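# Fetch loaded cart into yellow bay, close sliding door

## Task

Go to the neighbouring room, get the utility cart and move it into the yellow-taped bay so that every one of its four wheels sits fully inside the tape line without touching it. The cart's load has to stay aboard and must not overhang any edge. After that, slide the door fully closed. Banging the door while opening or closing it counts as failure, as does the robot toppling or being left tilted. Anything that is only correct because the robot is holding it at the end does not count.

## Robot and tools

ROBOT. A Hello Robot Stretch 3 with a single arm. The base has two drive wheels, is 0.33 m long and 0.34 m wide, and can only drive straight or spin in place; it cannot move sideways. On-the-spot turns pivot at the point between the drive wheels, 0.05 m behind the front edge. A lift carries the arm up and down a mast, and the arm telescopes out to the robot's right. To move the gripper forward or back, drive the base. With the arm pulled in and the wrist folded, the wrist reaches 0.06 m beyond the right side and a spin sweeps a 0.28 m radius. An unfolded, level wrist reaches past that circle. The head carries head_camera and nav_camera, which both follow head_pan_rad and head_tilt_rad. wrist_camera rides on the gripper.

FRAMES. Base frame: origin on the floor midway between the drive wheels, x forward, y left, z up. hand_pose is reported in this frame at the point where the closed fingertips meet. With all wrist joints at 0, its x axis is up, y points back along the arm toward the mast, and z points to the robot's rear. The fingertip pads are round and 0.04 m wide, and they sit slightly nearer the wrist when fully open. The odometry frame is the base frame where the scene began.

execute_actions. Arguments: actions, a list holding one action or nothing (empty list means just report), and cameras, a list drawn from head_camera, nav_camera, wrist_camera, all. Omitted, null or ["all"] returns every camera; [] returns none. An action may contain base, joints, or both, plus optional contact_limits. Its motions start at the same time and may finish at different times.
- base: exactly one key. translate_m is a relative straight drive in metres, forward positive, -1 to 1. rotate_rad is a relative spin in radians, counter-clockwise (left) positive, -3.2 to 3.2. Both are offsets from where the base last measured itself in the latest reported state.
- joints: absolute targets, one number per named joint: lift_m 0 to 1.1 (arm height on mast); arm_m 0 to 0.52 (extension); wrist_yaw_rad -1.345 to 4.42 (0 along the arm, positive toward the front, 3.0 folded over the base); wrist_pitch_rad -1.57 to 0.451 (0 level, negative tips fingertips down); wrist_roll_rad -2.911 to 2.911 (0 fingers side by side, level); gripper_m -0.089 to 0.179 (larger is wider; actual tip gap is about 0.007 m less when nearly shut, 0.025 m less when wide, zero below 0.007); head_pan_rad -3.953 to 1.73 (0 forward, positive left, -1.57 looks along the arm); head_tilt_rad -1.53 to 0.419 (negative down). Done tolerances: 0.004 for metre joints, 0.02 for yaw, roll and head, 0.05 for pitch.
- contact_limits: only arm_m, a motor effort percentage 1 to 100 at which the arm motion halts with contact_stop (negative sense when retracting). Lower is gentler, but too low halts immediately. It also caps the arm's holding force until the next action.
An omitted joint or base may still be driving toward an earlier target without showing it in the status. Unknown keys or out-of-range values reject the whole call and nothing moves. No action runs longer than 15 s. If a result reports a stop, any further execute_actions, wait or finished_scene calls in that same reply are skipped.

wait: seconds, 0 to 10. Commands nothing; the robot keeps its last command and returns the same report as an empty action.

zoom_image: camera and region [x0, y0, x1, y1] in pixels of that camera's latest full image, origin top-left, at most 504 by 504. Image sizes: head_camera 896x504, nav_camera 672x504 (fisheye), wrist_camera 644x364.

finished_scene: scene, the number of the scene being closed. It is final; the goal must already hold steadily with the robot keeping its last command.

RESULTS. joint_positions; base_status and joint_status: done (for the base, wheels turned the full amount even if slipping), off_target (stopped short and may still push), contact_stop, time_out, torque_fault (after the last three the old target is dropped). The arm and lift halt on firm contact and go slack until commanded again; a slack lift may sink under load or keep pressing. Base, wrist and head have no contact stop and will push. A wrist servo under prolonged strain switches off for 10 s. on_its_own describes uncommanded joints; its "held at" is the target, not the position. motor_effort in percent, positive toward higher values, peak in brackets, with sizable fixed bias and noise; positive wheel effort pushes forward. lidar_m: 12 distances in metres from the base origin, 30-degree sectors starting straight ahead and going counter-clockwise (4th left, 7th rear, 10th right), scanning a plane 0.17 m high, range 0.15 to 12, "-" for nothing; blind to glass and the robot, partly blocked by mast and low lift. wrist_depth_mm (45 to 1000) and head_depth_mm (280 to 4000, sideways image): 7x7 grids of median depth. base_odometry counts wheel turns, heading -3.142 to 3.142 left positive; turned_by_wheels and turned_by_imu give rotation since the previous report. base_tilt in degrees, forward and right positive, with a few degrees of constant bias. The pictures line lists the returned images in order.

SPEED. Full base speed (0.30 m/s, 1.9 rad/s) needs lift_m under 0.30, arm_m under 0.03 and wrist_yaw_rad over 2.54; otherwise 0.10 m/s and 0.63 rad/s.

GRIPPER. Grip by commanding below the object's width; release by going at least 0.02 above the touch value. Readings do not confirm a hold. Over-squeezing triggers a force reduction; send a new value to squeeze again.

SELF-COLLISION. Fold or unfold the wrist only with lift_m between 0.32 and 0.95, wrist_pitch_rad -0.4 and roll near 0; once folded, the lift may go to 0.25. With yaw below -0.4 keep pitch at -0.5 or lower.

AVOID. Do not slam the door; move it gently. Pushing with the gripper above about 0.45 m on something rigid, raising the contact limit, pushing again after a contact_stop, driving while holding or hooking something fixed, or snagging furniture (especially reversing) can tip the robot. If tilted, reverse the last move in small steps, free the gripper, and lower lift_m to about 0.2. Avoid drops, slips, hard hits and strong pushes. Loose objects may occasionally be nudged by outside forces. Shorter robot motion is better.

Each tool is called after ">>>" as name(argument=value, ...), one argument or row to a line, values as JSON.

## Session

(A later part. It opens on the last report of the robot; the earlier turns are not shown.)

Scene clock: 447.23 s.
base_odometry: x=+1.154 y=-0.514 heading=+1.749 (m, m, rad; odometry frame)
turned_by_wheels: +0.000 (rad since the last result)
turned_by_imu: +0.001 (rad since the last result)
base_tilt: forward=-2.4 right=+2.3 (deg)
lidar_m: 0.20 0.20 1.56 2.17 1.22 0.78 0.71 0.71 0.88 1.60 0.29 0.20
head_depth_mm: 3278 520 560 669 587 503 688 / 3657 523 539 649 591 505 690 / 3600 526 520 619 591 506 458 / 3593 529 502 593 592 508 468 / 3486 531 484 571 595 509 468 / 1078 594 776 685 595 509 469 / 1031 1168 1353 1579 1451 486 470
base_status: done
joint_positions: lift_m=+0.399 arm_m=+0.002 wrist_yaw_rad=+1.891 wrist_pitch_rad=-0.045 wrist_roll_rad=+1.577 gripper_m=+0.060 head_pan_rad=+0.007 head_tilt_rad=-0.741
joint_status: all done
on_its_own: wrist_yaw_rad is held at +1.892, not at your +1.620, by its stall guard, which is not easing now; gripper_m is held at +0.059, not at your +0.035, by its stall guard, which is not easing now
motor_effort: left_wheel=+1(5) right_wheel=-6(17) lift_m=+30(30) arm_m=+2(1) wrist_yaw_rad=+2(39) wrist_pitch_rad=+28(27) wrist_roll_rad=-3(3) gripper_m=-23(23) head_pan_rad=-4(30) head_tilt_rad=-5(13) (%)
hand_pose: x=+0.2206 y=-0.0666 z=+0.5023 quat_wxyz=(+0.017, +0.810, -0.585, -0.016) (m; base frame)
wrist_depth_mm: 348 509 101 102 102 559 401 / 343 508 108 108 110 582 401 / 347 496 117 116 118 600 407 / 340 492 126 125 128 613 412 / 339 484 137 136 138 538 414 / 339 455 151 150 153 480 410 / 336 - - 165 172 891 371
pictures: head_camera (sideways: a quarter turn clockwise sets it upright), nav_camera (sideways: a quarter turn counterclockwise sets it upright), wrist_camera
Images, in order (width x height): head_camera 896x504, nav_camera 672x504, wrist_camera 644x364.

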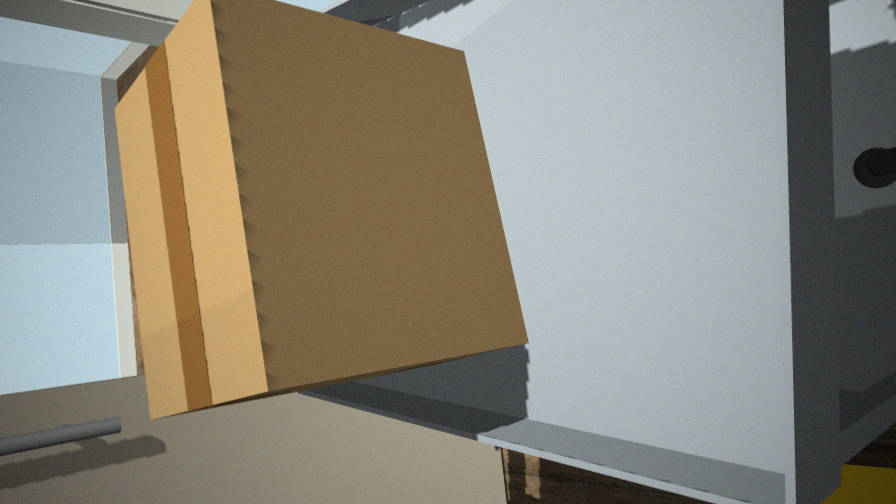

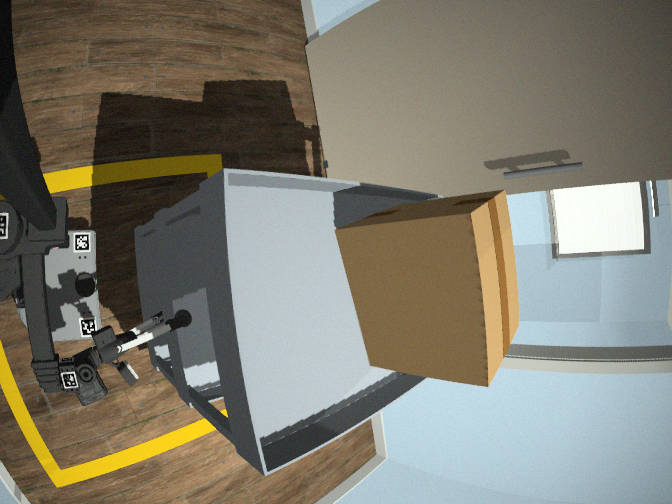

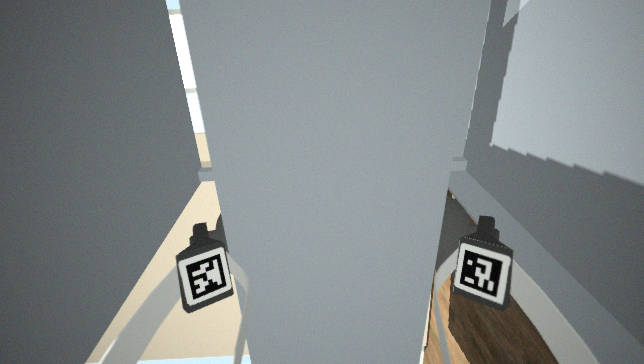

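>>> execute_actions(
  actions=[
    {"base":{"translate_m":-0.25},"joints":{"head_pan_rad":0.5,"head_tilt_rad":-0.9}},
  ],
  cameras=["head_camera","wrist_camera","nav_camera"],
)

Scene clock: 459.17 s.
base_odometry: x=+1.198 y=-0.760 heading=+1.749 (m, m, rad; odometry frame)
turned_by_wheels: +0.000 (rad since the last result)
turned_by_imu: +0.001 (rad since the last result)
base_tilt: forward=-2.3 right=+2.4 (deg)
lidar_m: 0.20 0.21 1.93 2.13 0.80 0.51 0.46 0.47 0.57 1.13 0.27 0.20
head_depth_mm: 1232 447 512 590 531 469 688 / 1342 1526 692 603 533 477 731 / 1387 1628 1806 601 534 496 995 / 1435 1692 1861 1541 535 739 1084 / 1487 1749 1911 1626 537 1223 1115 / 1543 1861 1914 1612 1419 1252 1115 / 1667 2004 1920 1631 1426 1247 1118
base_status: done
joint_positions: lift_m=+0.399 arm_m=+0.002 wrist_yaw_rad=+1.933 wrist_pitch_rad=-0.044 wrist_roll_rad=+1.580 gripper_m=+0.060 head_pan_rad=+0.493 head_tilt_rad=-0.889
joint_status: all done
on_its_own: wrist_yaw_rad is held at +1.937, not at your +1.620, by its stall guard, which is not easing now; gripper_m is held at +0.059, not at your +0.035, by its stall guard, which is not easing now
motor_effort: left_wheel=+1(4) right_wheel=-8(17) lift_m=+30(30) arm_m=+0(1) wrist_yaw_rad=+6(36) wrist_pitch_rad=+27(27) wrist_roll_rad=-4(4) gripper_m=-24(24) head_pan_rad=+5(39) head_tilt_rad=-7(25) (%)
hand_pose: x=+0.2170 y=-0.0565 z=+0.5024 quat_wxyz=(+0.016, +0.823, -0.568, -0.016) (m; base frame)
wrist_depth_mm: 348 479 92 93 94 524 400 / 342 515 100 101 102 566 400 / 347 494 110 110 111 600 409 / 345 499 123 121 123 575 416 / 340 491 136 135 136 510 413 / 338 - 155 152 158 453 398 / 333 - - 174 184 902 357
pictures: head_camera (sideways: a quarter turn clockwise sets it upright), nav_camera (sideways: a quarter turn counterclockwise sets it upright), wrist_camera
Images, in order (width x height): head_camera 896x504, nav_camera 672x504, wrist_camera 644x364.

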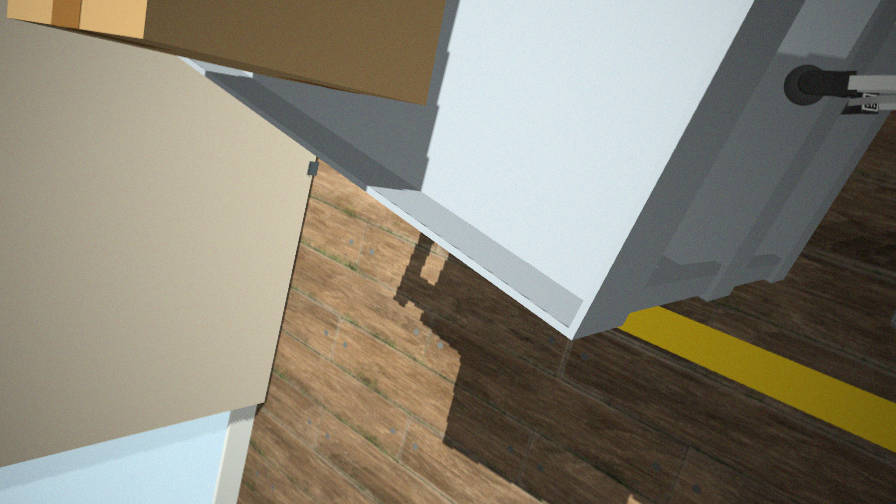

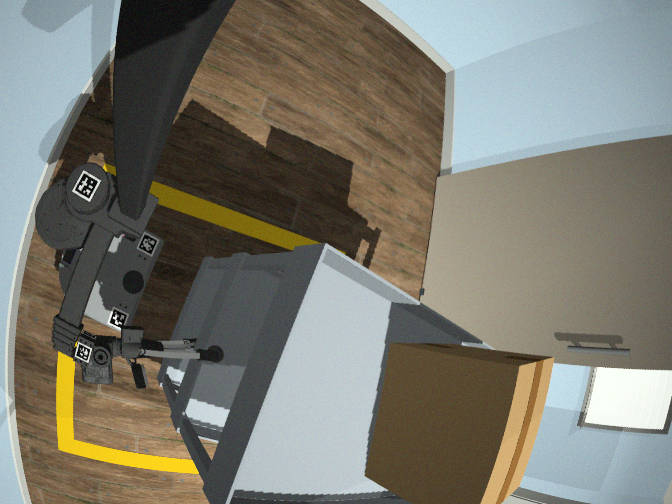

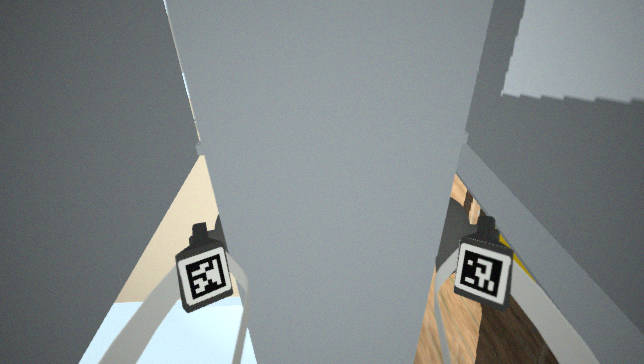

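>>> execute_actions(
  actions=[
    {"joints":{"gripper_m":0.16}},
  ],
  cameras=[],
)

>>> execute_actions(
  actions=[
    {"base":{"translate_m":-0.1},"joints":{"wrist_yaw_rad":1.9}},
  ],
  cameras=["wrist_camera"],
)

Scene clock: 469.70 s.
base_odometry: x=+1.198 y=-0.760 heading=+1.749 (m, m, rad; odometry frame)
turned_by_wheels: +0.000 (rad since the last result)
turned_by_imu: +0.000 (rad since the last result)
base_tilt: forward=-2.4 right=+2.4 (deg)
lidar_m: 0.20 0.20 1.93 2.13 0.80 0.51 0.46 0.47 0.57 1.14 0.27 0.20
head_depth_mm: 1227 448 513 590 530 469 687 / 1338 1536 692 603 532 477 733 / 1391 1613 1817 601 534 497 993 / 1432 1685 1866 1550 535 740 1081 / 1492 1749 1910 1611 537 1230 1115 / 1553 1840 1932 1628 1408 1247 1119 / 1663 1997 1915 1637 1418 1255 1121
base_status: not commanded
joint_positions: lift_m=+0.399 arm_m=+0.002 wrist_yaw_rad=+1.935 wrist_pitch_rad=-0.022 wrist_roll_rad=+1.577 gripper_m=+0.160 head_pan_rad=+0.493 head_tilt_rad=-0.889
joint_status: all done
on_its_own: wrist_yaw_rad is held at +1.937, not at your +1.620, by its stall guard, which is not easing now
motor_effort: left_wheel=+1(2) right_wheel=-2(8) lift_m=+29(30) arm_m=+1(1) wrist_yaw_rad=+3(5) wrist_pitch_rad=+14(40) wrist_roll_rad=-3(4) gripper_m=+0(100) head_pan_rad=+4(5) head_tilt_rad=-6(6) (%)
hand_pose: x=+0.2175 y=-0.0557 z=+0.5081 quat_wxyz=(+0.008, +0.823, -0.567, -0.009) (m; base frame)
wrist_depth_mm: 339 489 92 93 93 97 417 / 335 483 100 100 101 514 417 / 334 475 112 109 110 557 422 / 328 476 125 121 122 595 421 / 333 411 - 135 136 - 408 / 325 - - 152 153 - 388 / 309 - - 174 181 944 645
pictures: none
No camera images: the call's "cameras" was empty. Leave "cameras" out to get every camera's image.

Scene clock: 471.77 s.
base_odometry: x=+1.216 y=-0.859 heading=+1.749 (m, m, rad; odometry frame)
turned_by_wheels: +0.000 (rad since the last result)
turned_by_imu: +0.000 (rad since the last result)
base_tilt: forward=-2.4 right=+2.4 (deg)
lidar_m: 0.30 0.31 2.06 2.11 0.63 0.40 0.36 0.37 0.45 0.89 1.66 0.31
head_depth_mm: 1357 674 646 610 509 780 988 / 1433 1593 702 612 533 805 1056 / 1484 1731 1869 601 836 996 1111 / 1544 1800 1908 603 755 1198 1107 / 1598 1883 1920 1625 1405 1234 1115 / 1657 2012 1935 1626 1409 1248 1115 / 1789 2142 1934 1650 1416 1249 1115
base_status: done
joint_positions: lift_m=+0.399 arm_m=+0.002 wrist_yaw_rad=+1.902 wrist_pitch_rad=-0.022 wrist_roll_rad=+1.577 gripper_m=+0.160 head_pan_rad=+0.493 head_tilt_rad=-0.889
joint_status: all done
motor_effort: left_wheel=+1(3) right_wheel=-1(5) lift_m=+29(29) arm_m=+1(1) wrist_yaw_rad=-3(2) wrist_pitch_rad=+13(14) wrist_roll_rad=-3(3) gripper_m=+2(1) head_pan_rad=+4(4) head_tilt_rad=-6(7) (%)
hand_pose: x=+0.2204 y=-0.0636 z=+0.5082 quat_wxyz=(+0.008, +0.814, -0.581, -0.009) (m; base frame)
wrist_depth_mm: 338 483 - 183 190 626 417 / 334 481 - 198 776 630 418 / 333 475 846 216 838 635 419 / 331 468 - 234 - 613 425 / 330 410 - 261 - - 407 / 323 - - 292 - - 395 / 323 361 358 327 362 357 353
pictures: wrist_camera
Images, in order (width x height): wrist_camera 644x364.

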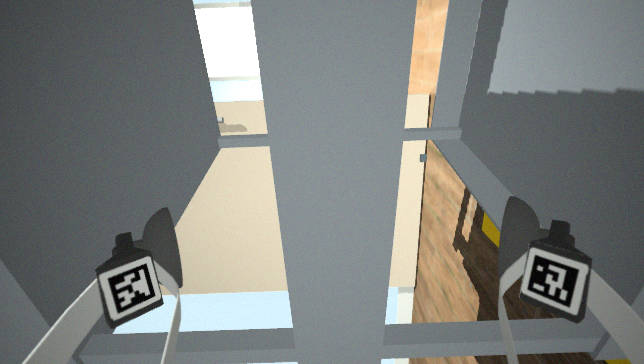

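>>> execute_actions(
  actions=[
    {"joints":{"gripper_m":0.02,"wrist_roll_rad":0,"wrist_pitch_rad":-0.4}},
  ],
  cameras=[],
)

>>> execute_actions(
  actions=[
    {"joints":{"wrist_yaw_rad":3.0,"head_pan_rad":0.0,"head_tilt_rad":-0.9}},
  ],
  cameras=["nav_camera","head_camera"],
)

Scene clock: 475.90 s.
base_odometry: x=+1.216 y=-0.859 heading=+1.749 (m, m, rad; odometry frame)
turned_by_wheels: +0.000 (rad since the last result)
turned_by_imu: +0.000 (rad since the last result)
base_tilt: forward=-2.3 right=+2.4 (deg)
lidar_m: 0.30 0.31 2.06 2.11 0.63 0.40 0.36 0.37 0.45 0.90 1.67 0.30
head_depth_mm: 1355 674 646 610 509 776 991 / 1435 1598 703 611 533 809 1070 / 1473 1714 1877 600 840 993 1106 / 1532 1802 1911 604 752 1204 1113 / 1593 1882 1929 1617 1412 1250 1113 / 1658 2014 1933 1632 1413 1250 1119 / 1783 2141 1948 1640 1411 1255 1119
base_status: not commanded
joint_positions: lift_m=+0.399 arm_m=+0.002 wrist_yaw_rad=+1.902 wrist_pitch_rad=-0.414 wrist_roll_rad=+0.005 gripper_m=+0.020 head_pan_rad=+0.493 head_tilt_rad=-0.889
joint_status: all done
motor_effort: left_wheel=+1(1) right_wheel=-1(1) lift_m=+29(30) arm_m=+1(1) wrist_yaw_rad=-2(2) wrist_pitch_rad=+9(12) wrist_roll_rad=-2(4) gripper_m=+1(94) head_pan_rad=+5(4) head_tilt_rad=-6(6) (%)
hand_pose: x=+0.1914 y=-0.0739 z=+0.4130 quat_wxyz=(+0.520, +0.649, -0.285, +0.477) (m; base frame)
wrist_depth_mm: - 259 229 209 193 178 164 / - 318 - 826 213 193 176 / - - - 771 788 760 - / 957 888 601 623 605 578 793 / 752 760 503 545 508 487 243 / 651 643 532 401 418 429 273 / 562 552 549 527 381 323 494
pictures: none
No camera images: the call's "cameras" was empty. Leave "cameras" out to get every camera's image.

Scene clock: 477.43 s.
base_odometry: x=+1.216 y=-0.859 heading=+1.749 (m, m, rad; odometry frame)
turned_by_wheels: +0.000 (rad since the last result)
turned_by_imu: +0.000 (rad since the last result)
base_tilt: forward=-2.4 right=+2.4 (deg)
lidar_m: 0.30 0.31 2.06 2.11 0.63 0.40 0.37 0.37 0.45 0.90 1.67 0.31
head_depth_mm: 541 640 710 611 563 821 1105 / 527 607 698 612 564 822 1101 / 525 590 687 615 565 1027 1113 / 514 575 673 616 568 1050 1114 / 511 566 678 619 569 958 1118 / 1386 1569 702 608 551 1213 1123 / 1392 1619 1843 1575 1367 1243 1119
base_status: not commanded
joint_positions: lift_m=+0.399 arm_m=+0.002 wrist_yaw_rad=+2.998 wrist_pitch_rad=-0.414 wrist_roll_rad=+0.004 gripper_m=+0.020 head_pan_rad=+0.007 head_tilt_rad=-0.889
joint_status: all done
motor_effort: left_wheel=+1(1) right_wheel=-2(0) lift_m=+29(30) arm_m=+1(1) wrist_yaw_rad=+3(3) wrist_pitch_rad=+9(9) wrist_roll_rad=-2(2) gripper_m=+0(0) head_pan_rad=-5(40) head_tilt_rad=-7(5) (%)
hand_pose: x=+0.0110 y=+0.0758 z=+0.4130 quat_wxyz=(+0.195, +0.702, +0.095, +0.679) (m; base frame)
wrist_depth_mm: 710 - - - - - - / 714 - - - - - - / 646 904 - - - - - / 599 859 883 883 870 829 786 / 586 739 - 750 732 704 362 / 543 633 - 601 599 592 396 / 496 550 - 559 529 520 347
pictures: head_camera (sideways: a quarter turn clockwise sets it upright), nav_camera (sideways: a quarter turn counterclockwise sets it upright)
Images, in order (width x height): head_camera 896x504, nav_camera 672x504.

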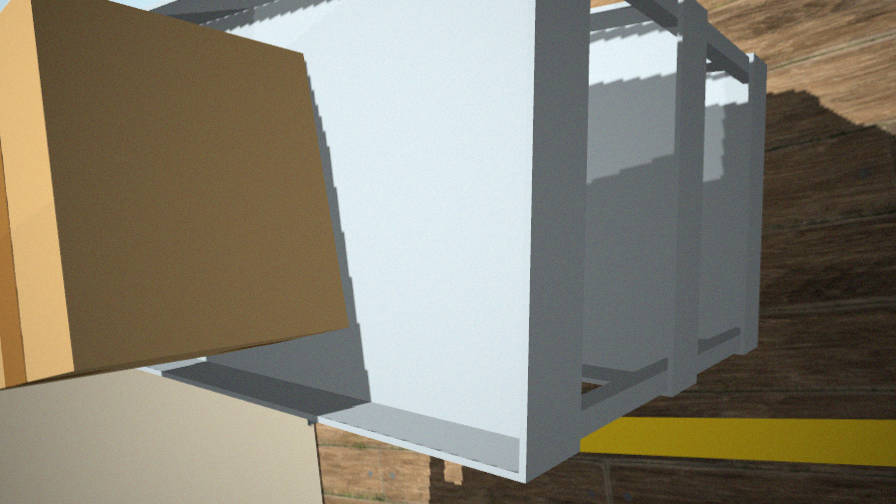

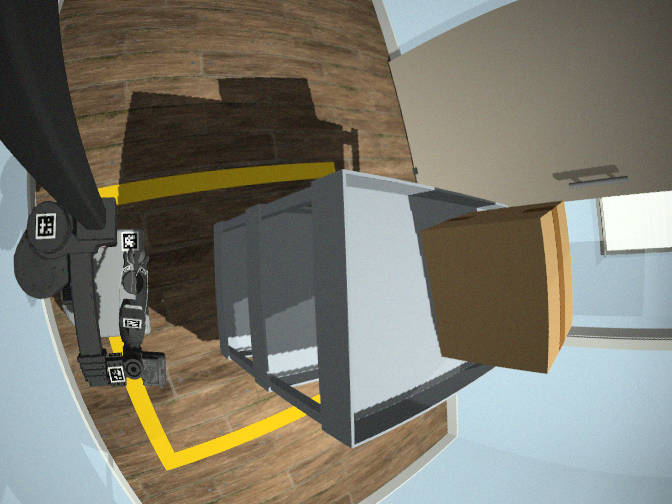

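>>> execute_actions(
  actions=[
    {"base":{"translate_m":-0.035},"joints":{"lift_m":0.26}},
  ],
  cameras=[],
)

>>> execute_actions(
  actions=[
    {"base":{"rotate_rad":1.32},"joints":{"head_pan_rad":-1.2,"head_tilt_rad":-0.8}},
  ],
)

Scene clock: 484.23 s.
base_odometry: x=+1.222 y=-0.893 heading=+1.749 (m, m, rad; odometry frame)
turned_by_wheels: +0.000 (rad since the last result)
turned_by_imu: +0.001 (rad since the last result)
base_tilt: forward=-2.4 right=+2.3 (deg)
lidar_m: 0.33 0.35 2.11 2.10 0.57 0.36 0.33 0.33 0.41 0.81 1.67 0.34
head_depth_mm: 562 713 717 609 822 1164 1097 / 549 647 716 612 850 1072 1112 / 547 629 704 613 854 1093 1110 / 537 615 697 615 856 1096 1104 / 531 609 700 618 857 1025 1110 / 1417 1591 705 610 684 1227 1115 / 1425 1653 1859 1567 1397 1246 1119
base_status: done
joint_positions: lift_m=+0.261 arm_m=+0.002 wrist_yaw_rad=+2.998 wrist_pitch_rad=-0.416 wrist_roll_rad=+0.004 gripper_m=+0.020 head_pan_rad=+0.007 head_tilt_rad=-0.889
joint_status: all done
motor_effort: left_wheel=+1(2) right_wheel=-1(4) lift_m=+11(28) arm_m=+0(1) wrist_yaw_rad=+2(3) wrist_pitch_rad=+10(10) wrist_roll_rad=-2(1) gripper_m=+0(0) head_pan_rad=-5(3) head_tilt_rad=-6(6) (%)
hand_pose: x=+0.0108 y=+0.0756 z=+0.2738 quat_wxyz=(+0.196, +0.702, +0.096, +0.679) (m; base frame)
wrist_depth_mm: 645 - - - - - - / 629 - - - - - - / 598 786 844 825 795 769 750 / 549 682 664 640 632 621 597 / 501 564 - 555 535 511 493 / 459 500 - - 438 444 430 / - - - - 391 387 379
pictures: none
No camera images: the call's "cameras" was empty. Leave "cameras" out to get every camera's image.

Scene clock: 486.33 s.
base_odometry: x=+1.222 y=-0.893 heading=+3.069 (m, m, rad; odometry frame)
turned_by_wheels: +1.320 (rad since the last result)
turned_by_imu: +1.322 (rad since the last result)
base_tilt: forward=-2.4 right=+2.3 (deg)
lidar_m: 2.14 0.93 0.42 0.33 0.33 0.35 0.52 1.66 0.38 0.33 0.33 1.77
head_depth_mm: 622 599 707 662 574 807 1071 / 626 590 695 665 551 826 1074 / 629 584 687 667 590 826 1091 / 672 592 718 669 564 841 1097 / 1431 1642 792 655 607 843 1117 / 1417 1629 1917 1713 1394 1291 1137 / 1421 1633 1912 1762 1494 1289 1136
base_status: done
joint_positions: lift_m=+0.261 arm_m=+0.002 wrist_yaw_rad=+2.999 wrist_pitch_rad=-0.416 wrist_roll_rad=+0.004 gripper_m=+0.020 head_pan_rad=-1.193 head_tilt_rad=-0.803
joint_status: all done
motor_effort: left_wheel=-2(7) right_wheel=+2(8) lift_m=+11(11) arm_m=+1(1) wrist_yaw_rad=+2(2) wrist_pitch_rad=+10(10) wrist_roll_rad=-2(2) gripper_m=+0(0) head_pan_rad=-5(51) head_tilt_rad=+2(15) (%)
hand_pose: x=+0.0108 y=+0.0756 z=+0.2738 quat_wxyz=(+0.195, +0.702, +0.096, +0.679) (m; base frame)
wrist_depth_mm: 268 - 342 396 471 573 743 / 285 - 368 432 524 643 901 / 305 326 402 468 581 702 756 / 322 356 447 505 597 612 604 / 346 393 - 533 532 523 505 / 365 392 - - 437 440 429 / - - - - 388 384 381
pictures: head_camera (sideways: a quarter turn clockwise sets it upright), nav_camera (sideways: a quarter turn counterclockwise sets it upright), wrist_camera
Images, in order (width x height): head_camera 896x504, nav_camera 672x504, wrist_camera 644x364.

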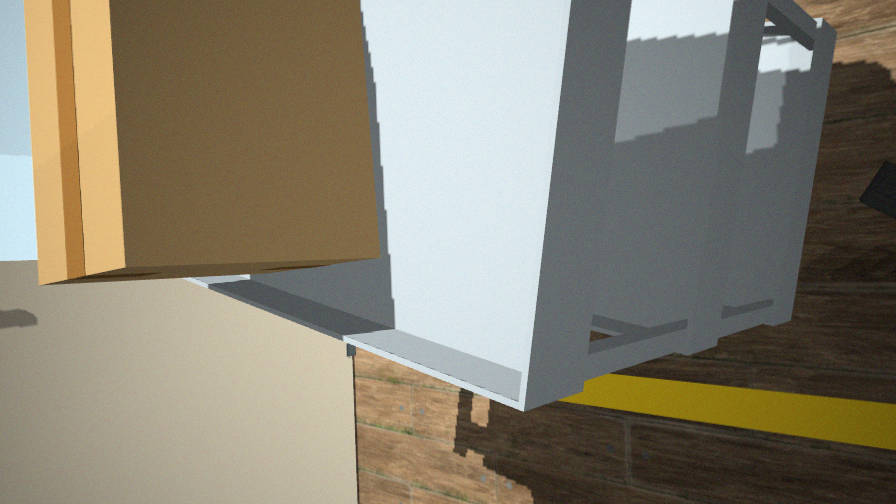

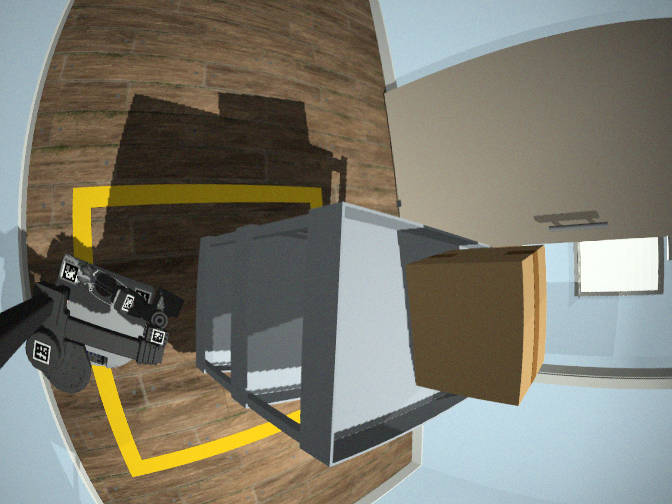

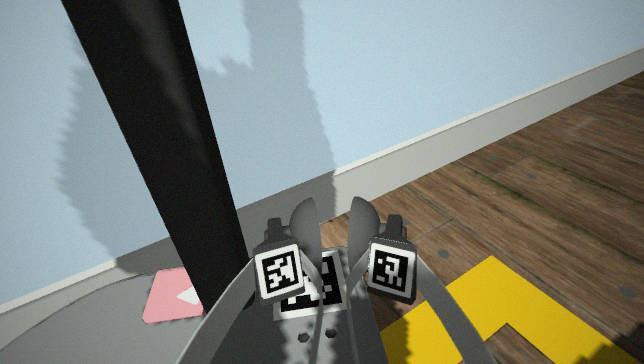

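>>> execute_actions(
  actions=[
    {"base":{"translate_m":0.9},"joints":{"head_pan_rad":-2.1,"head_tilt_rad":-0.75}},
  ],
)

Scene clock: 493.67 s.
base_odometry: x=+0.324 y=-0.828 heading=+3.069 (m, m, rad; odometry frame)
turned_by_wheels: +0.000 (rad since the last result)
turned_by_imu: -0.001 (rad since the last result)
base_tilt: forward=-2.3 right=+2.3 (deg)
lidar_m: 1.31 1.29 0.90 0.71 0.70 0.75 1.11 0.69 0.80 1.29 1.27 1.43
head_depth_mm: 749 796 834 1151 1279 1249 1142 / 794 841 901 1196 1381 1301 1144 / 2158 948 1310 1266 1456 1312 1148 / 1912 2006 2229 1787 1534 1313 1148 / 1829 2186 2221 1841 1536 1312 1148 / 3181 3089 2296 1845 1534 1322 1151 / 3460 2991 1608 1736 1545 1328 1150
base_status: done
joint_positions: lift_m=+0.261 arm_m=+0.002 wrist_yaw_rad=+2.999 wrist_pitch_rad=-0.416 wrist_roll_rad=+0.004 gripper_m=+0.020 head_pan_rad=-2.093 head_tilt_rad=-0.754
joint_status: all done
motor_effort: left_wheel=-2(4) right_wheel=+2(7) lift_m=+12(11) arm_m=+0(1) wrist_yaw_rad=+2(2) wrist_pitch_rad=+10(10) wrist_roll_rad=-2(2) gripper_m=+0(1) head_pan_rad=-3(50) head_tilt_rad=+2(12) (%)
hand_pose: x=+0.0107 y=+0.0756 z=+0.2738 quat_wxyz=(+0.195, +0.702, +0.096, +0.679) (m; base frame)
wrist_depth_mm: 526 - 672 790 977 - - / 567 - 732 897 987 - 997 / 598 645 780 822 791 750 745 / 628 659 665 647 644 619 599 / 557 560 - 550 521 505 508 / 480 502 - - 439 440 434 / - - - - 389 388 378
pictures: head_camera (sideways: a quarter turn clockwise sets it upright), nav_camera (sideways: a quarter turn counterclockwise sets it upright), wrist_camera
Images, in order (width x height): head_camera 896x504, nav_camera 672x504, wrist_camera 644x364.

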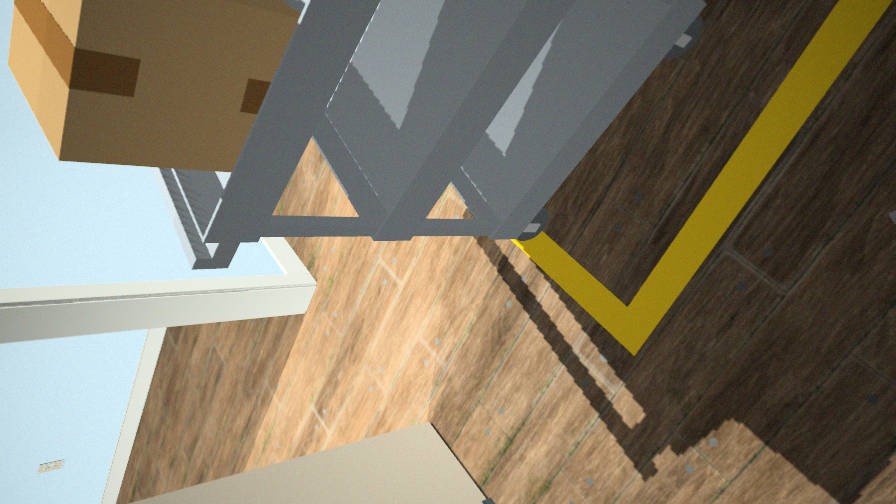

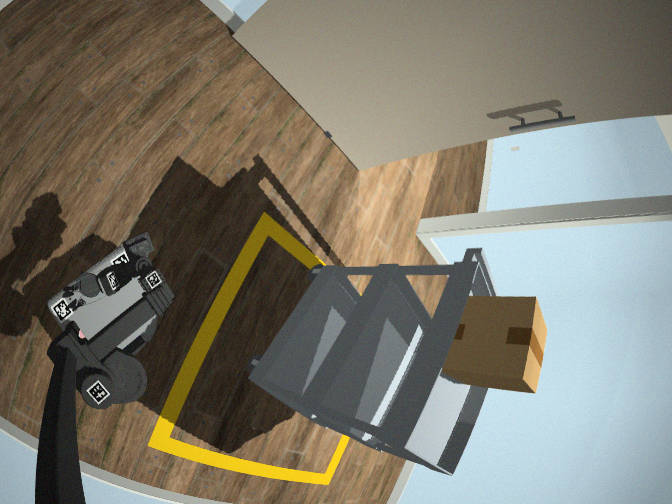

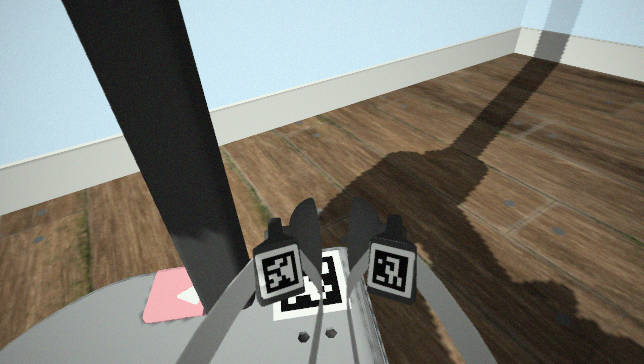

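>>> execute_actions(
  actions=[
    {"base":{"translate_m":-0.30}},
  ],
  cameras=[],
)

>>> execute_actions(
  actions=[
    {"base":{"rotate_rad":-1.335},"joints":{"lift_m":0.40,"head_pan_rad":-0.7,"head_tilt_rad":-0.85}},
  ],
)

Scene clock: 519.50 s.
base_odometry: x=+0.624 y=-0.850 heading=+3.069 (m, m, rad; odometry frame)
turned_by_wheels: +0.000 (rad since the last result)
turned_by_imu: +0.001 (rad since the last result)
base_tilt: forward=-2.4 right=+2.4 (deg)
lidar_m: 1.59 1.56 0.74 0.58 0.58 0.62 0.91 0.44 0.46 0.81 1.40 1.56
head_depth_mm: 1980 2130 870 699 957 1257 1140 / 784 837 871 701 738 952 1147 / 761 664 789 689 968 1158 1146 / 771 643 740 1073 1041 1260 1152 / 1745 695 788 1163 1349 1316 1144 / 1646 940 923 1752 1540 1318 1154 / 3121 3087 2326 1858 1536 1322 1155
base_status: done
joint_positions: lift_m=+0.261 arm_m=+0.002 wrist_yaw_rad=+2.999 wrist_pitch_rad=-0.416 wrist_roll_rad=+0.004 gripper_m=+0.020 head_pan_rad=-2.093 head_tilt_rad=-0.754
joint_status: not commanded
motor_effort: left_wheel=-2(8) right_wheel=+2(4) lift_m=+12(12) arm_m=+1(2) wrist_yaw_rad=+1(1) wrist_pitch_rad=+10(10) wrist_roll_rad=-2(2) gripper_m=-1(1) head_pan_rad=-4(4) head_tilt_rad=+3(2) (%)
hand_pose: x=+0.0107 y=+0.0756 z=+0.2737 quat_wxyz=(+0.195, +0.702, +0.096, +0.679) (m; base frame)
wrist_depth_mm: 439 - 569 641 766 963 - / 477 - 609 711 840 971 - / 500 547 659 745 786 786 743 / 529 571 641 642 641 621 594 / 543 552 - 563 530 512 505 / 478 501 - - 441 440 432 / - - - - 389 387 379
pictures: none
No camera images: the call's "cameras" was empty. Leave "cameras" out to get every camera's image.

Scene clock: 522.03 s.
base_odometry: x=+0.624 y=-0.850 heading=+1.734 (m, m, rad; odometry frame)
turned_by_wheels: -1.335 (rad since the last result)
turned_by_imu: -1.338 (rad since the last result)
base_tilt: forward=-2.3 right=+2.4 (deg)
lidar_m: 1.40 1.40 1.73 1.56 1.02 0.64 0.57 0.58 0.70 0.74 0.44 0.56
head_depth_mm: 781 900 767 616 940 1237 1110 / 636 754 769 641 892 1175 1132 / 588 649 729 1020 974 1214 1123 / 620 695 749 1097 1329 1262 1123 / 659 762 1139 1224 1427 1261 1123 / 1835 903 1984 1710 1452 1268 1125 / 3321 2583 2047 1700 1454 1267 1133
base_status: done
joint_positions: lift_m=+0.399 arm_m=+0.002 wrist_yaw_rad=+2.999 wrist_pitch_rad=-0.416 wrist_roll_rad=+0.004 gripper_m=+0.020 head_pan_rad=-0.707 head_tilt_rad=-0.839
joint_status: all done
motor_effort: left_wheel=+2(8) right_wheel=-3(6) lift_m=+30(30) arm_m=+1(0) wrist_yaw_rad=+2(2) wrist_pitch_rad=+10(10) wrist_roll_rad=-2(2) gripper_m=+0(1) head_pan_rad=+5(50) head_tilt_rad=-6(19) (%)
hand_pose: x=+0.0107 y=+0.0756 z=+0.4126 quat_wxyz=(+0.195, +0.701, +0.096, +0.679) (m; base frame)
wrist_depth_mm: - - - - - - - / - - - - - - - / - - - - - - - / 907 923 885 890 864 846 820 / 767 754 - 755 705 702 686 / 634 645 - 596 585 596 586 / 556 549 - 547 522 524 512
pictures: head_camera (sideways: a quarter turn clockwise sets it upright), nav_camera (sideways: a quarter turn counterclockwise sets it upright), wrist_camera
Images, in order (width x height): head_camera 896x504, nav_camera 672x504, wrist_camera 644x364.

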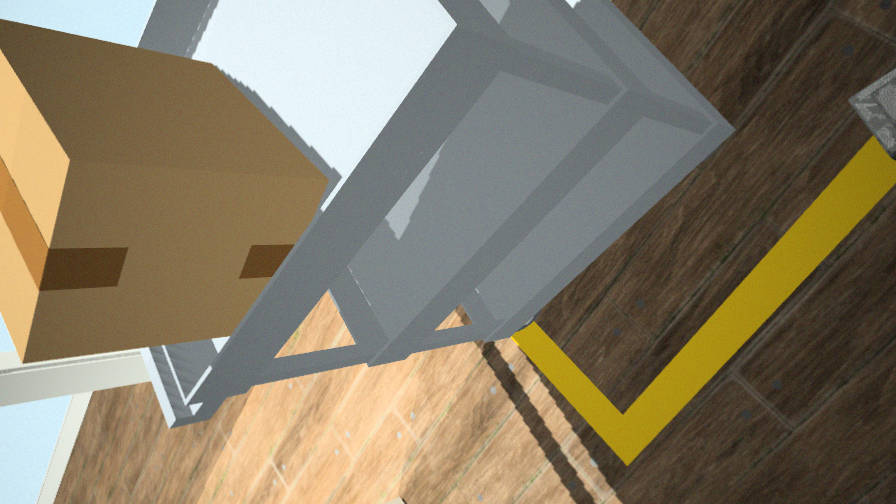

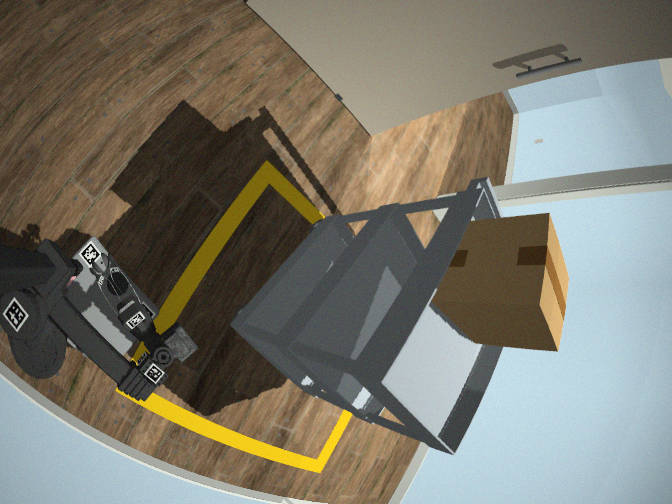

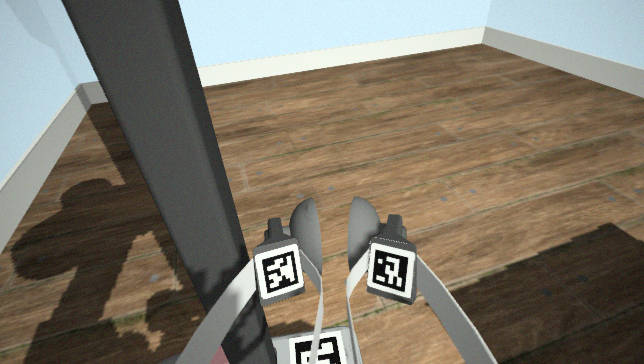

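>>> execute_actions(
  actions=[
    {"base":{"translate_m":-0.1},"joints":{"wrist_yaw_rad":1.57}},
  ],
  cameras=[],
)

>>> execute_actions(
  actions=[
    {"joints":{"wrist_pitch_rad":0,"wrist_roll_rad":1.57,"gripper_m":0.17,"arm_m":0.44,"head_pan_rad":-1.0,"head_tilt_rad":-0.9}},
  ],
)

Scene clock: 528.90 s.
base_odometry: x=+0.640 y=-0.948 heading=+1.734 (m, m, rad; odometry frame)
turned_by_wheels: +0.000 (rad since the last result)
turned_by_imu: +0.001 (rad since the last result)
base_tilt: forward=-2.3 right=+2.4 (deg)
lidar_m: 1.49 1.50 1.71 1.55 0.84 0.53 0.48 0.48 0.58 1.13 0.49 0.56
head_depth_mm: 2078 921 766 1058 1352 1248 1122 / 826 924 767 696 1186 1256 1115 / 691 819 774 1014 962 1218 1139 / 646 732 763 1093 1328 1261 1104 / 673 788 1184 1349 1416 1270 1124 / 752 896 1917 1662 1450 1276 1127 / 3349 2493 2042 1709 1460 1268 1132
base_status: done
joint_positions: lift_m=+0.399 arm_m=+0.002 wrist_yaw_rad=+1.572 wrist_pitch_rad=-0.416 wrist_roll_rad=+0.003 gripper_m=+0.020 head_pan_rad=-0.707 head_tilt_rad=-0.839
joint_status: all done
motor_effort: left_wheel=+2(3) right_wheel=-3(6) lift_m=+30(30) arm_m=+0(0) wrist_yaw_rad=-2(3) wrist_pitch_rad=+10(10) wrist_roll_rad=-2(2) gripper_m=+0(0) head_pan_rad=+5(4) head_tilt_rad=-6(6) (%)
hand_pose: x=+0.2033 y=-0.1467 z=+0.4126 quat_wxyz=(+0.592, +0.593, -0.386, +0.385) (m; base frame)
wrist_depth_mm: - - - - - - 346 / - - - - - - 838 / - - - - - 746 742 / 901 918 897 855 873 598 575 / 770 775 749 746 717 497 310 / 649 635 621 606 592 529 353 / 552 556 534 527 528 497 480
pictures: none
No camera images: the call's "cameras" was empty. Leave "cameras" out to get every camera's image.

Scene clock: 533.30 s.
base_odometry: x=+0.640 y=-0.948 heading=+1.734 (m, m, rad; odometry frame)
turned_by_wheels: +0.000 (rad since the last result)
turned_by_imu: +0.000 (rad since the last result)
base_tilt: forward=-2.4 right=+2.3 (deg)
lidar_m: 1.49 1.50 1.71 1.54 0.84 0.53 0.48 0.48 0.58 1.13 0.49 0.56
head_depth_mm: 1951 2153 1885 1638 1366 1236 1123 / 2040 862 1751 1573 1388 1244 1105 / 2049 879 786 1083 1363 1244 1126 / 2111 885 726 897 1139 1246 1111 / 851 864 731 1028 1295 1247 1114 / 697 762 772 1080 1364 1243 1116 / 617 719 1131 1315 1428 1252 1119
base_status: not commanded
joint_positions: lift_m=+0.399 arm_m=+0.440 wrist_yaw_rad=+1.570 wrist_pitch_rad=-0.022 wrist_roll_rad=+1.569 gripper_m=+0.170 head_pan_rad=-0.993 head_tilt_rad=-0.889
joint_status: all done
motor_effort: left_wheel=+2(2) right_wheel=-2(2) lift_m=+30(30) arm_m=+4(5) wrist_yaw_rad=-1(3) wrist_pitch_rad=+14(15) wrist_roll_rad=+0(2) gripper_m=+1(98) head_pan_rad=-3(31) head_tilt_rad=-7(16) (%)
hand_pose: x=+0.2343 y=-0.5848 z=+0.5082 quat_wxyz=(+0.009, +0.707, -0.707, -0.007) (m; base frame)
wrist_depth_mm: 338 484 - 197 738 598 416 / 338 480 - 202 767 621 419 / 338 477 - 211 793 622 422 / 337 465 806 215 813 646 425 / 328 438 - 223 832 689 409 / 313 - - 229 - - - / 343 - - 237 - 948 380
pictures: head_camera (sideways: a quarter turn clockwise sets it upright), nav_camera (sideways: a quarter turn counterclockwise sets it upright), wrist_camera
Images, in order (width x height): head_camera 896x504, nav_camera 672x504, wrist_camera 644x364.

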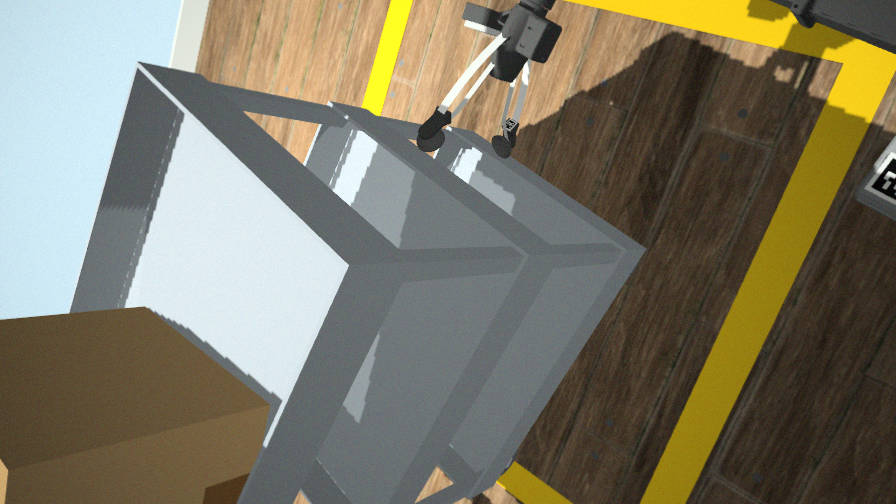

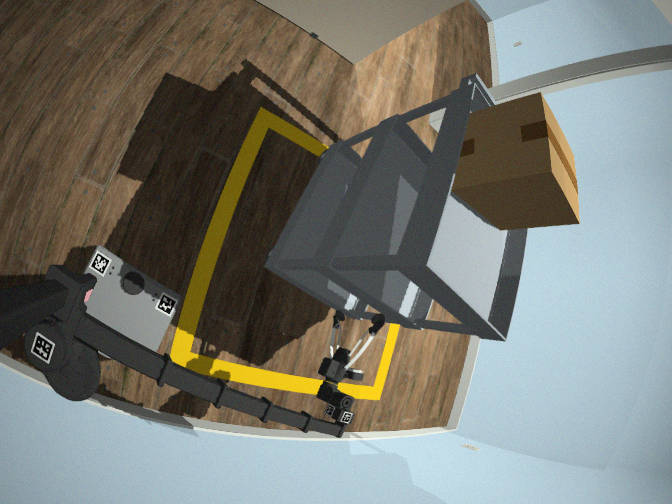

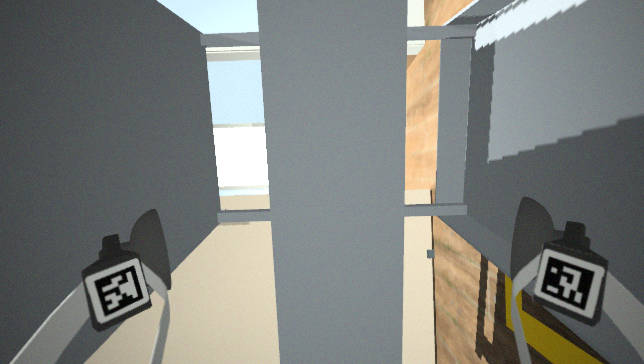

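>>> execute_actions(
  actions=[
    {"base":{"translate_m":0.09}},
  ],
  cameras=["wrist_camera"],
)

>>> execute_actions(
  actions=[
    {"joints":{"gripper_m":0.035}},
  ],
  cameras=["wrist_camera"],
)

Scene clock: 540.17 s.
base_odometry: x=+0.625 y=-0.860 heading=+1.734 (m, m, rad; odometry frame)
turned_by_wheels: +0.000 (rad since the last result)
turned_by_imu: +0.000 (rad since the last result)
base_tilt: forward=-2.4 right=+2.4 (deg)
lidar_m: 1.41 1.41 1.73 1.56 1.00 0.63 0.56 0.57 0.69 0.78 0.44 0.56
head_depth_mm: 1915 832 1796 1636 1368 1233 1120 / 2008 850 742 1083 1375 1238 1107 / 2067 882 725 698 1031 1217 1128 / 941 860 728 980 1147 1242 1115 / 667 745 721 1028 1293 1240 1113 / 574 667 736 1081 1356 1254 1113 / 583 698 1094 1212 1414 1246 1113
base_status: done
joint_positions: lift_m=+0.399 arm_m=+0.440 wrist_yaw_rad=+1.570 wrist_pitch_rad=-0.022 wrist_roll_rad=+1.569 gripper_m=+0.170 head_pan_rad=-0.993 head_tilt_rad=-0.889
joint_status: not commanded
motor_effort: left_wheel=+2(5) right_wheel=-3(4) lift_m=+30(30) arm_m=+4(4) wrist_yaw_rad=+0(0) wrist_pitch_rad=+13(14) wrist_roll_rad=+0(0) gripper_m=+2(1) head_pan_rad=-4(4) head_tilt_rad=-6(7) (%)
hand_pose: x=+0.2343 y=-0.5848 z=+0.5082 quat_wxyz=(+0.009, +0.707, -0.707, -0.007) (m; base frame)
wrist_depth_mm: 335 487 115 115 115 581 417 / 338 484 119 118 118 587 423 / 337 475 122 121 121 593 418 / 331 472 127 125 125 653 428 / 332 438 646 129 129 688 403 / 310 - - 133 133 - - / 342 - - 137 137 915 379
pictures: wrist_camera
Images, in order (width x height): wrist_camera 644x364.

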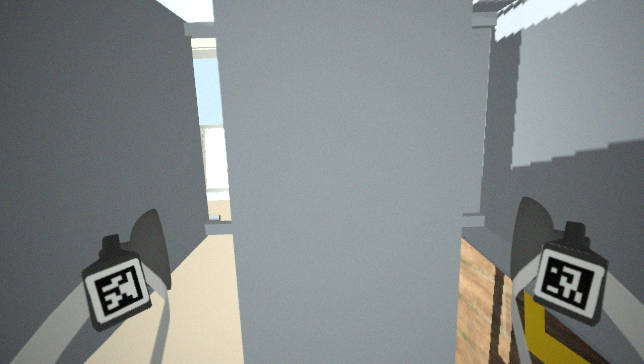

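Scene clock: 542.00 s.
base_odometry: x=+0.625 y=-0.860 heading=+1.734 (m, m, rad; odometry frame)
turned_by_wheels: +0.000 (rad since the last result)
turned_by_imu: +0.000 (rad since the last result)
base_tilt: forward=-2.3 right=+2.4 (deg)
lidar_m: 1.41 1.41 1.73 1.56 1.00 0.63 0.57 0.57 0.69 0.78 0.44 0.56
head_depth_mm: 1939 834 1789 1635 1374 1228 1127 / 2026 850 743 1081 1365 1241 1104 / 2039 881 723 697 1024 1220 1124 / 941 862 725 979 1143 1242 1113 / 666 744 722 1026 1296 1246 1114 / 572 666 739 1078 1362 1251 1115 / 584 698 1091 1212 1422 1250 1129
base_status: not commanded
joint_positions: lift_m=+0.399 arm_m=+0.440 wrist_yaw_rad=+1.570 wrist_pitch_rad=-0.028 wrist_roll_rad=+1.571 gripper_m=+0.037 head_pan_rad=-0.993 head_tilt_rad=-0.889
joint_status: all done
motor_effort: left_wheel=+2(2) right_wheel=-4(4) lift_m=+30(29) arm_m=+4(4) wrist_yaw_rad=+0(0) wrist_pitch_rad=+17(22) wrist_roll_rad=-1(1) gripper_m=-38(100) head_pan_rad=-4(4) head_tilt_rad=-7(6) (%)
hand_pose: x=+0.2341 y=-0.5848 z=+0.5067 quat_wxyz=(+0.010, +0.707, -0.707, -0.010) (m; base frame)
wrist_depth_mm: 344 497 115 114 115 611 408 / 343 490 119 117 118 607 411 / 337 485 122 122 121 624 414 / 335 478 127 125 125 617 413 / 333 466 129 129 129 562 423 / 334 443 134 133 134 862 420 / 324 - - 137 138 907 371
pictures: wrist_camera
Images, in order (width x height): wrist_camera 644x364.

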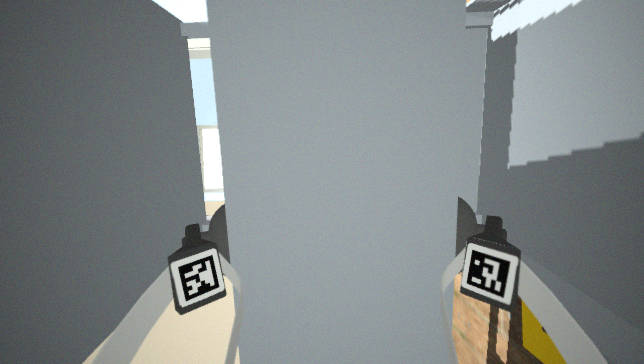

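>>> execute_actions(
  actions=[],
)

Scene clock: 550.90 s.
base_odometry: x=+0.625 y=-0.860 heading=+1.734 (m, m, rad; odometry frame)
turned_by_wheels: +0.000 (rad since the last result)
turned_by_imu: +0.001 (rad since the last result)
base_tilt: forward=-2.4 right=+2.4 (deg)
lidar_m: 1.40 1.41 1.73 1.56 1.00 0.63 0.56 0.57 0.69 0.78 0.44 0.55
head_depth_mm: 1924 835 1802 1644 1363 1237 1121 / 2014 850 745 1078 1374 1235 1104 / 2053 879 723 697 1025 1216 1128 / 942 858 726 985 1152 1248 1104 / 667 742 724 1026 1294 1249 1113 / 573 665 738 1076 1356 1251 1118 / 583 701 1094 1209 1422 1250 1115
base_status: not commanded
joint_positions: lift_m=+0.399 arm_m=+0.440 wrist_yaw_rad=+1.570 wrist_pitch_rad=-0.029 wrist_roll_rad=+1.571 gripper_m=+0.061 head_pan_rad=-0.993 head_tilt_rad=-0.889
joint_status: all done
on_its_own: gripper_m is held at +0.060, not at your +0.035, by its stall guard, which is not easing now
motor_effort: left_wheel=+2(2) right_wheel=-4(4) lift_m=+29(29) arm_m=+4(4) wrist_yaw_rad=+0(0) wrist_pitch_rad=+18(22) wrist_roll_rad=+0(1) gripper_m=-25(100) head_pan_rad=-4(4) head_tilt_rad=-7(6) (%)
hand_pose: x=+0.2341 y=-0.5848 z=+0.5063 quat_wxyz=(+0.011, +0.707, -0.707, -0.010) (m; base frame)
wrist_depth_mm: 345 498 115 115 115 605 408 / 342 493 118 118 118 608 415 / 341 496 121 121 122 617 417 / 337 482 126 125 125 632 420 / 331 478 129 129 130 557 419 / 330 435 134 133 133 869 417 / 329 - - 138 139 922 363
pictures: head_camera (sideways: a quarter turn clockwise sets it upright), nav_camera (sideways: a quarter turn counterclockwise sets it upright), wrist_camera
Images, in order (width x height): head_camera 896x504, nav_camera 672x504, wrist_camera 644x364.

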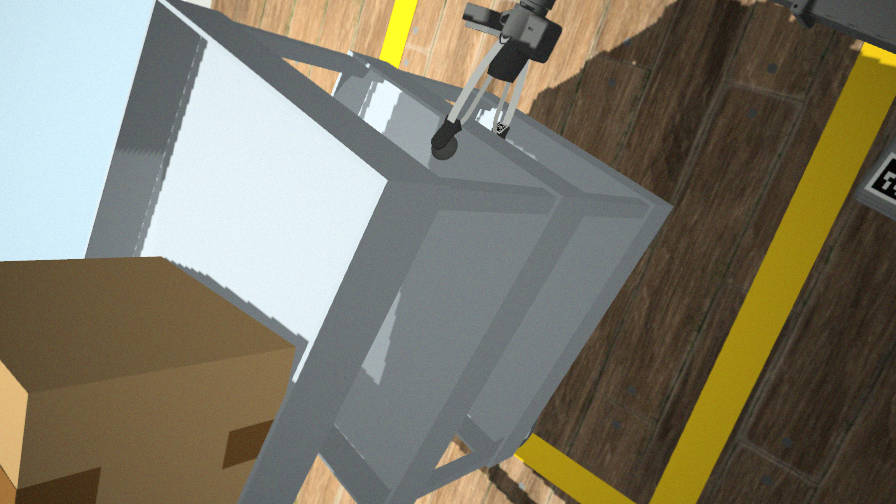

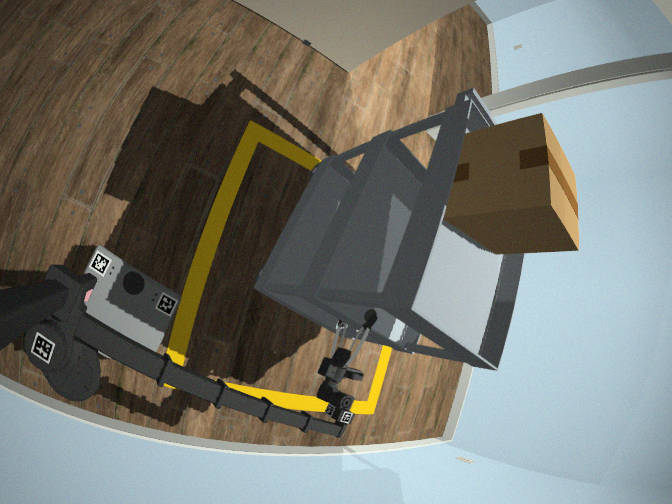

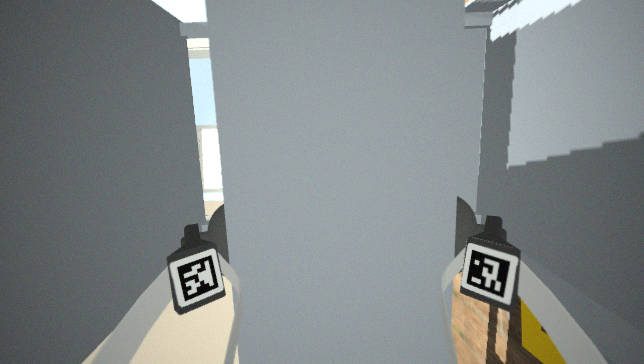

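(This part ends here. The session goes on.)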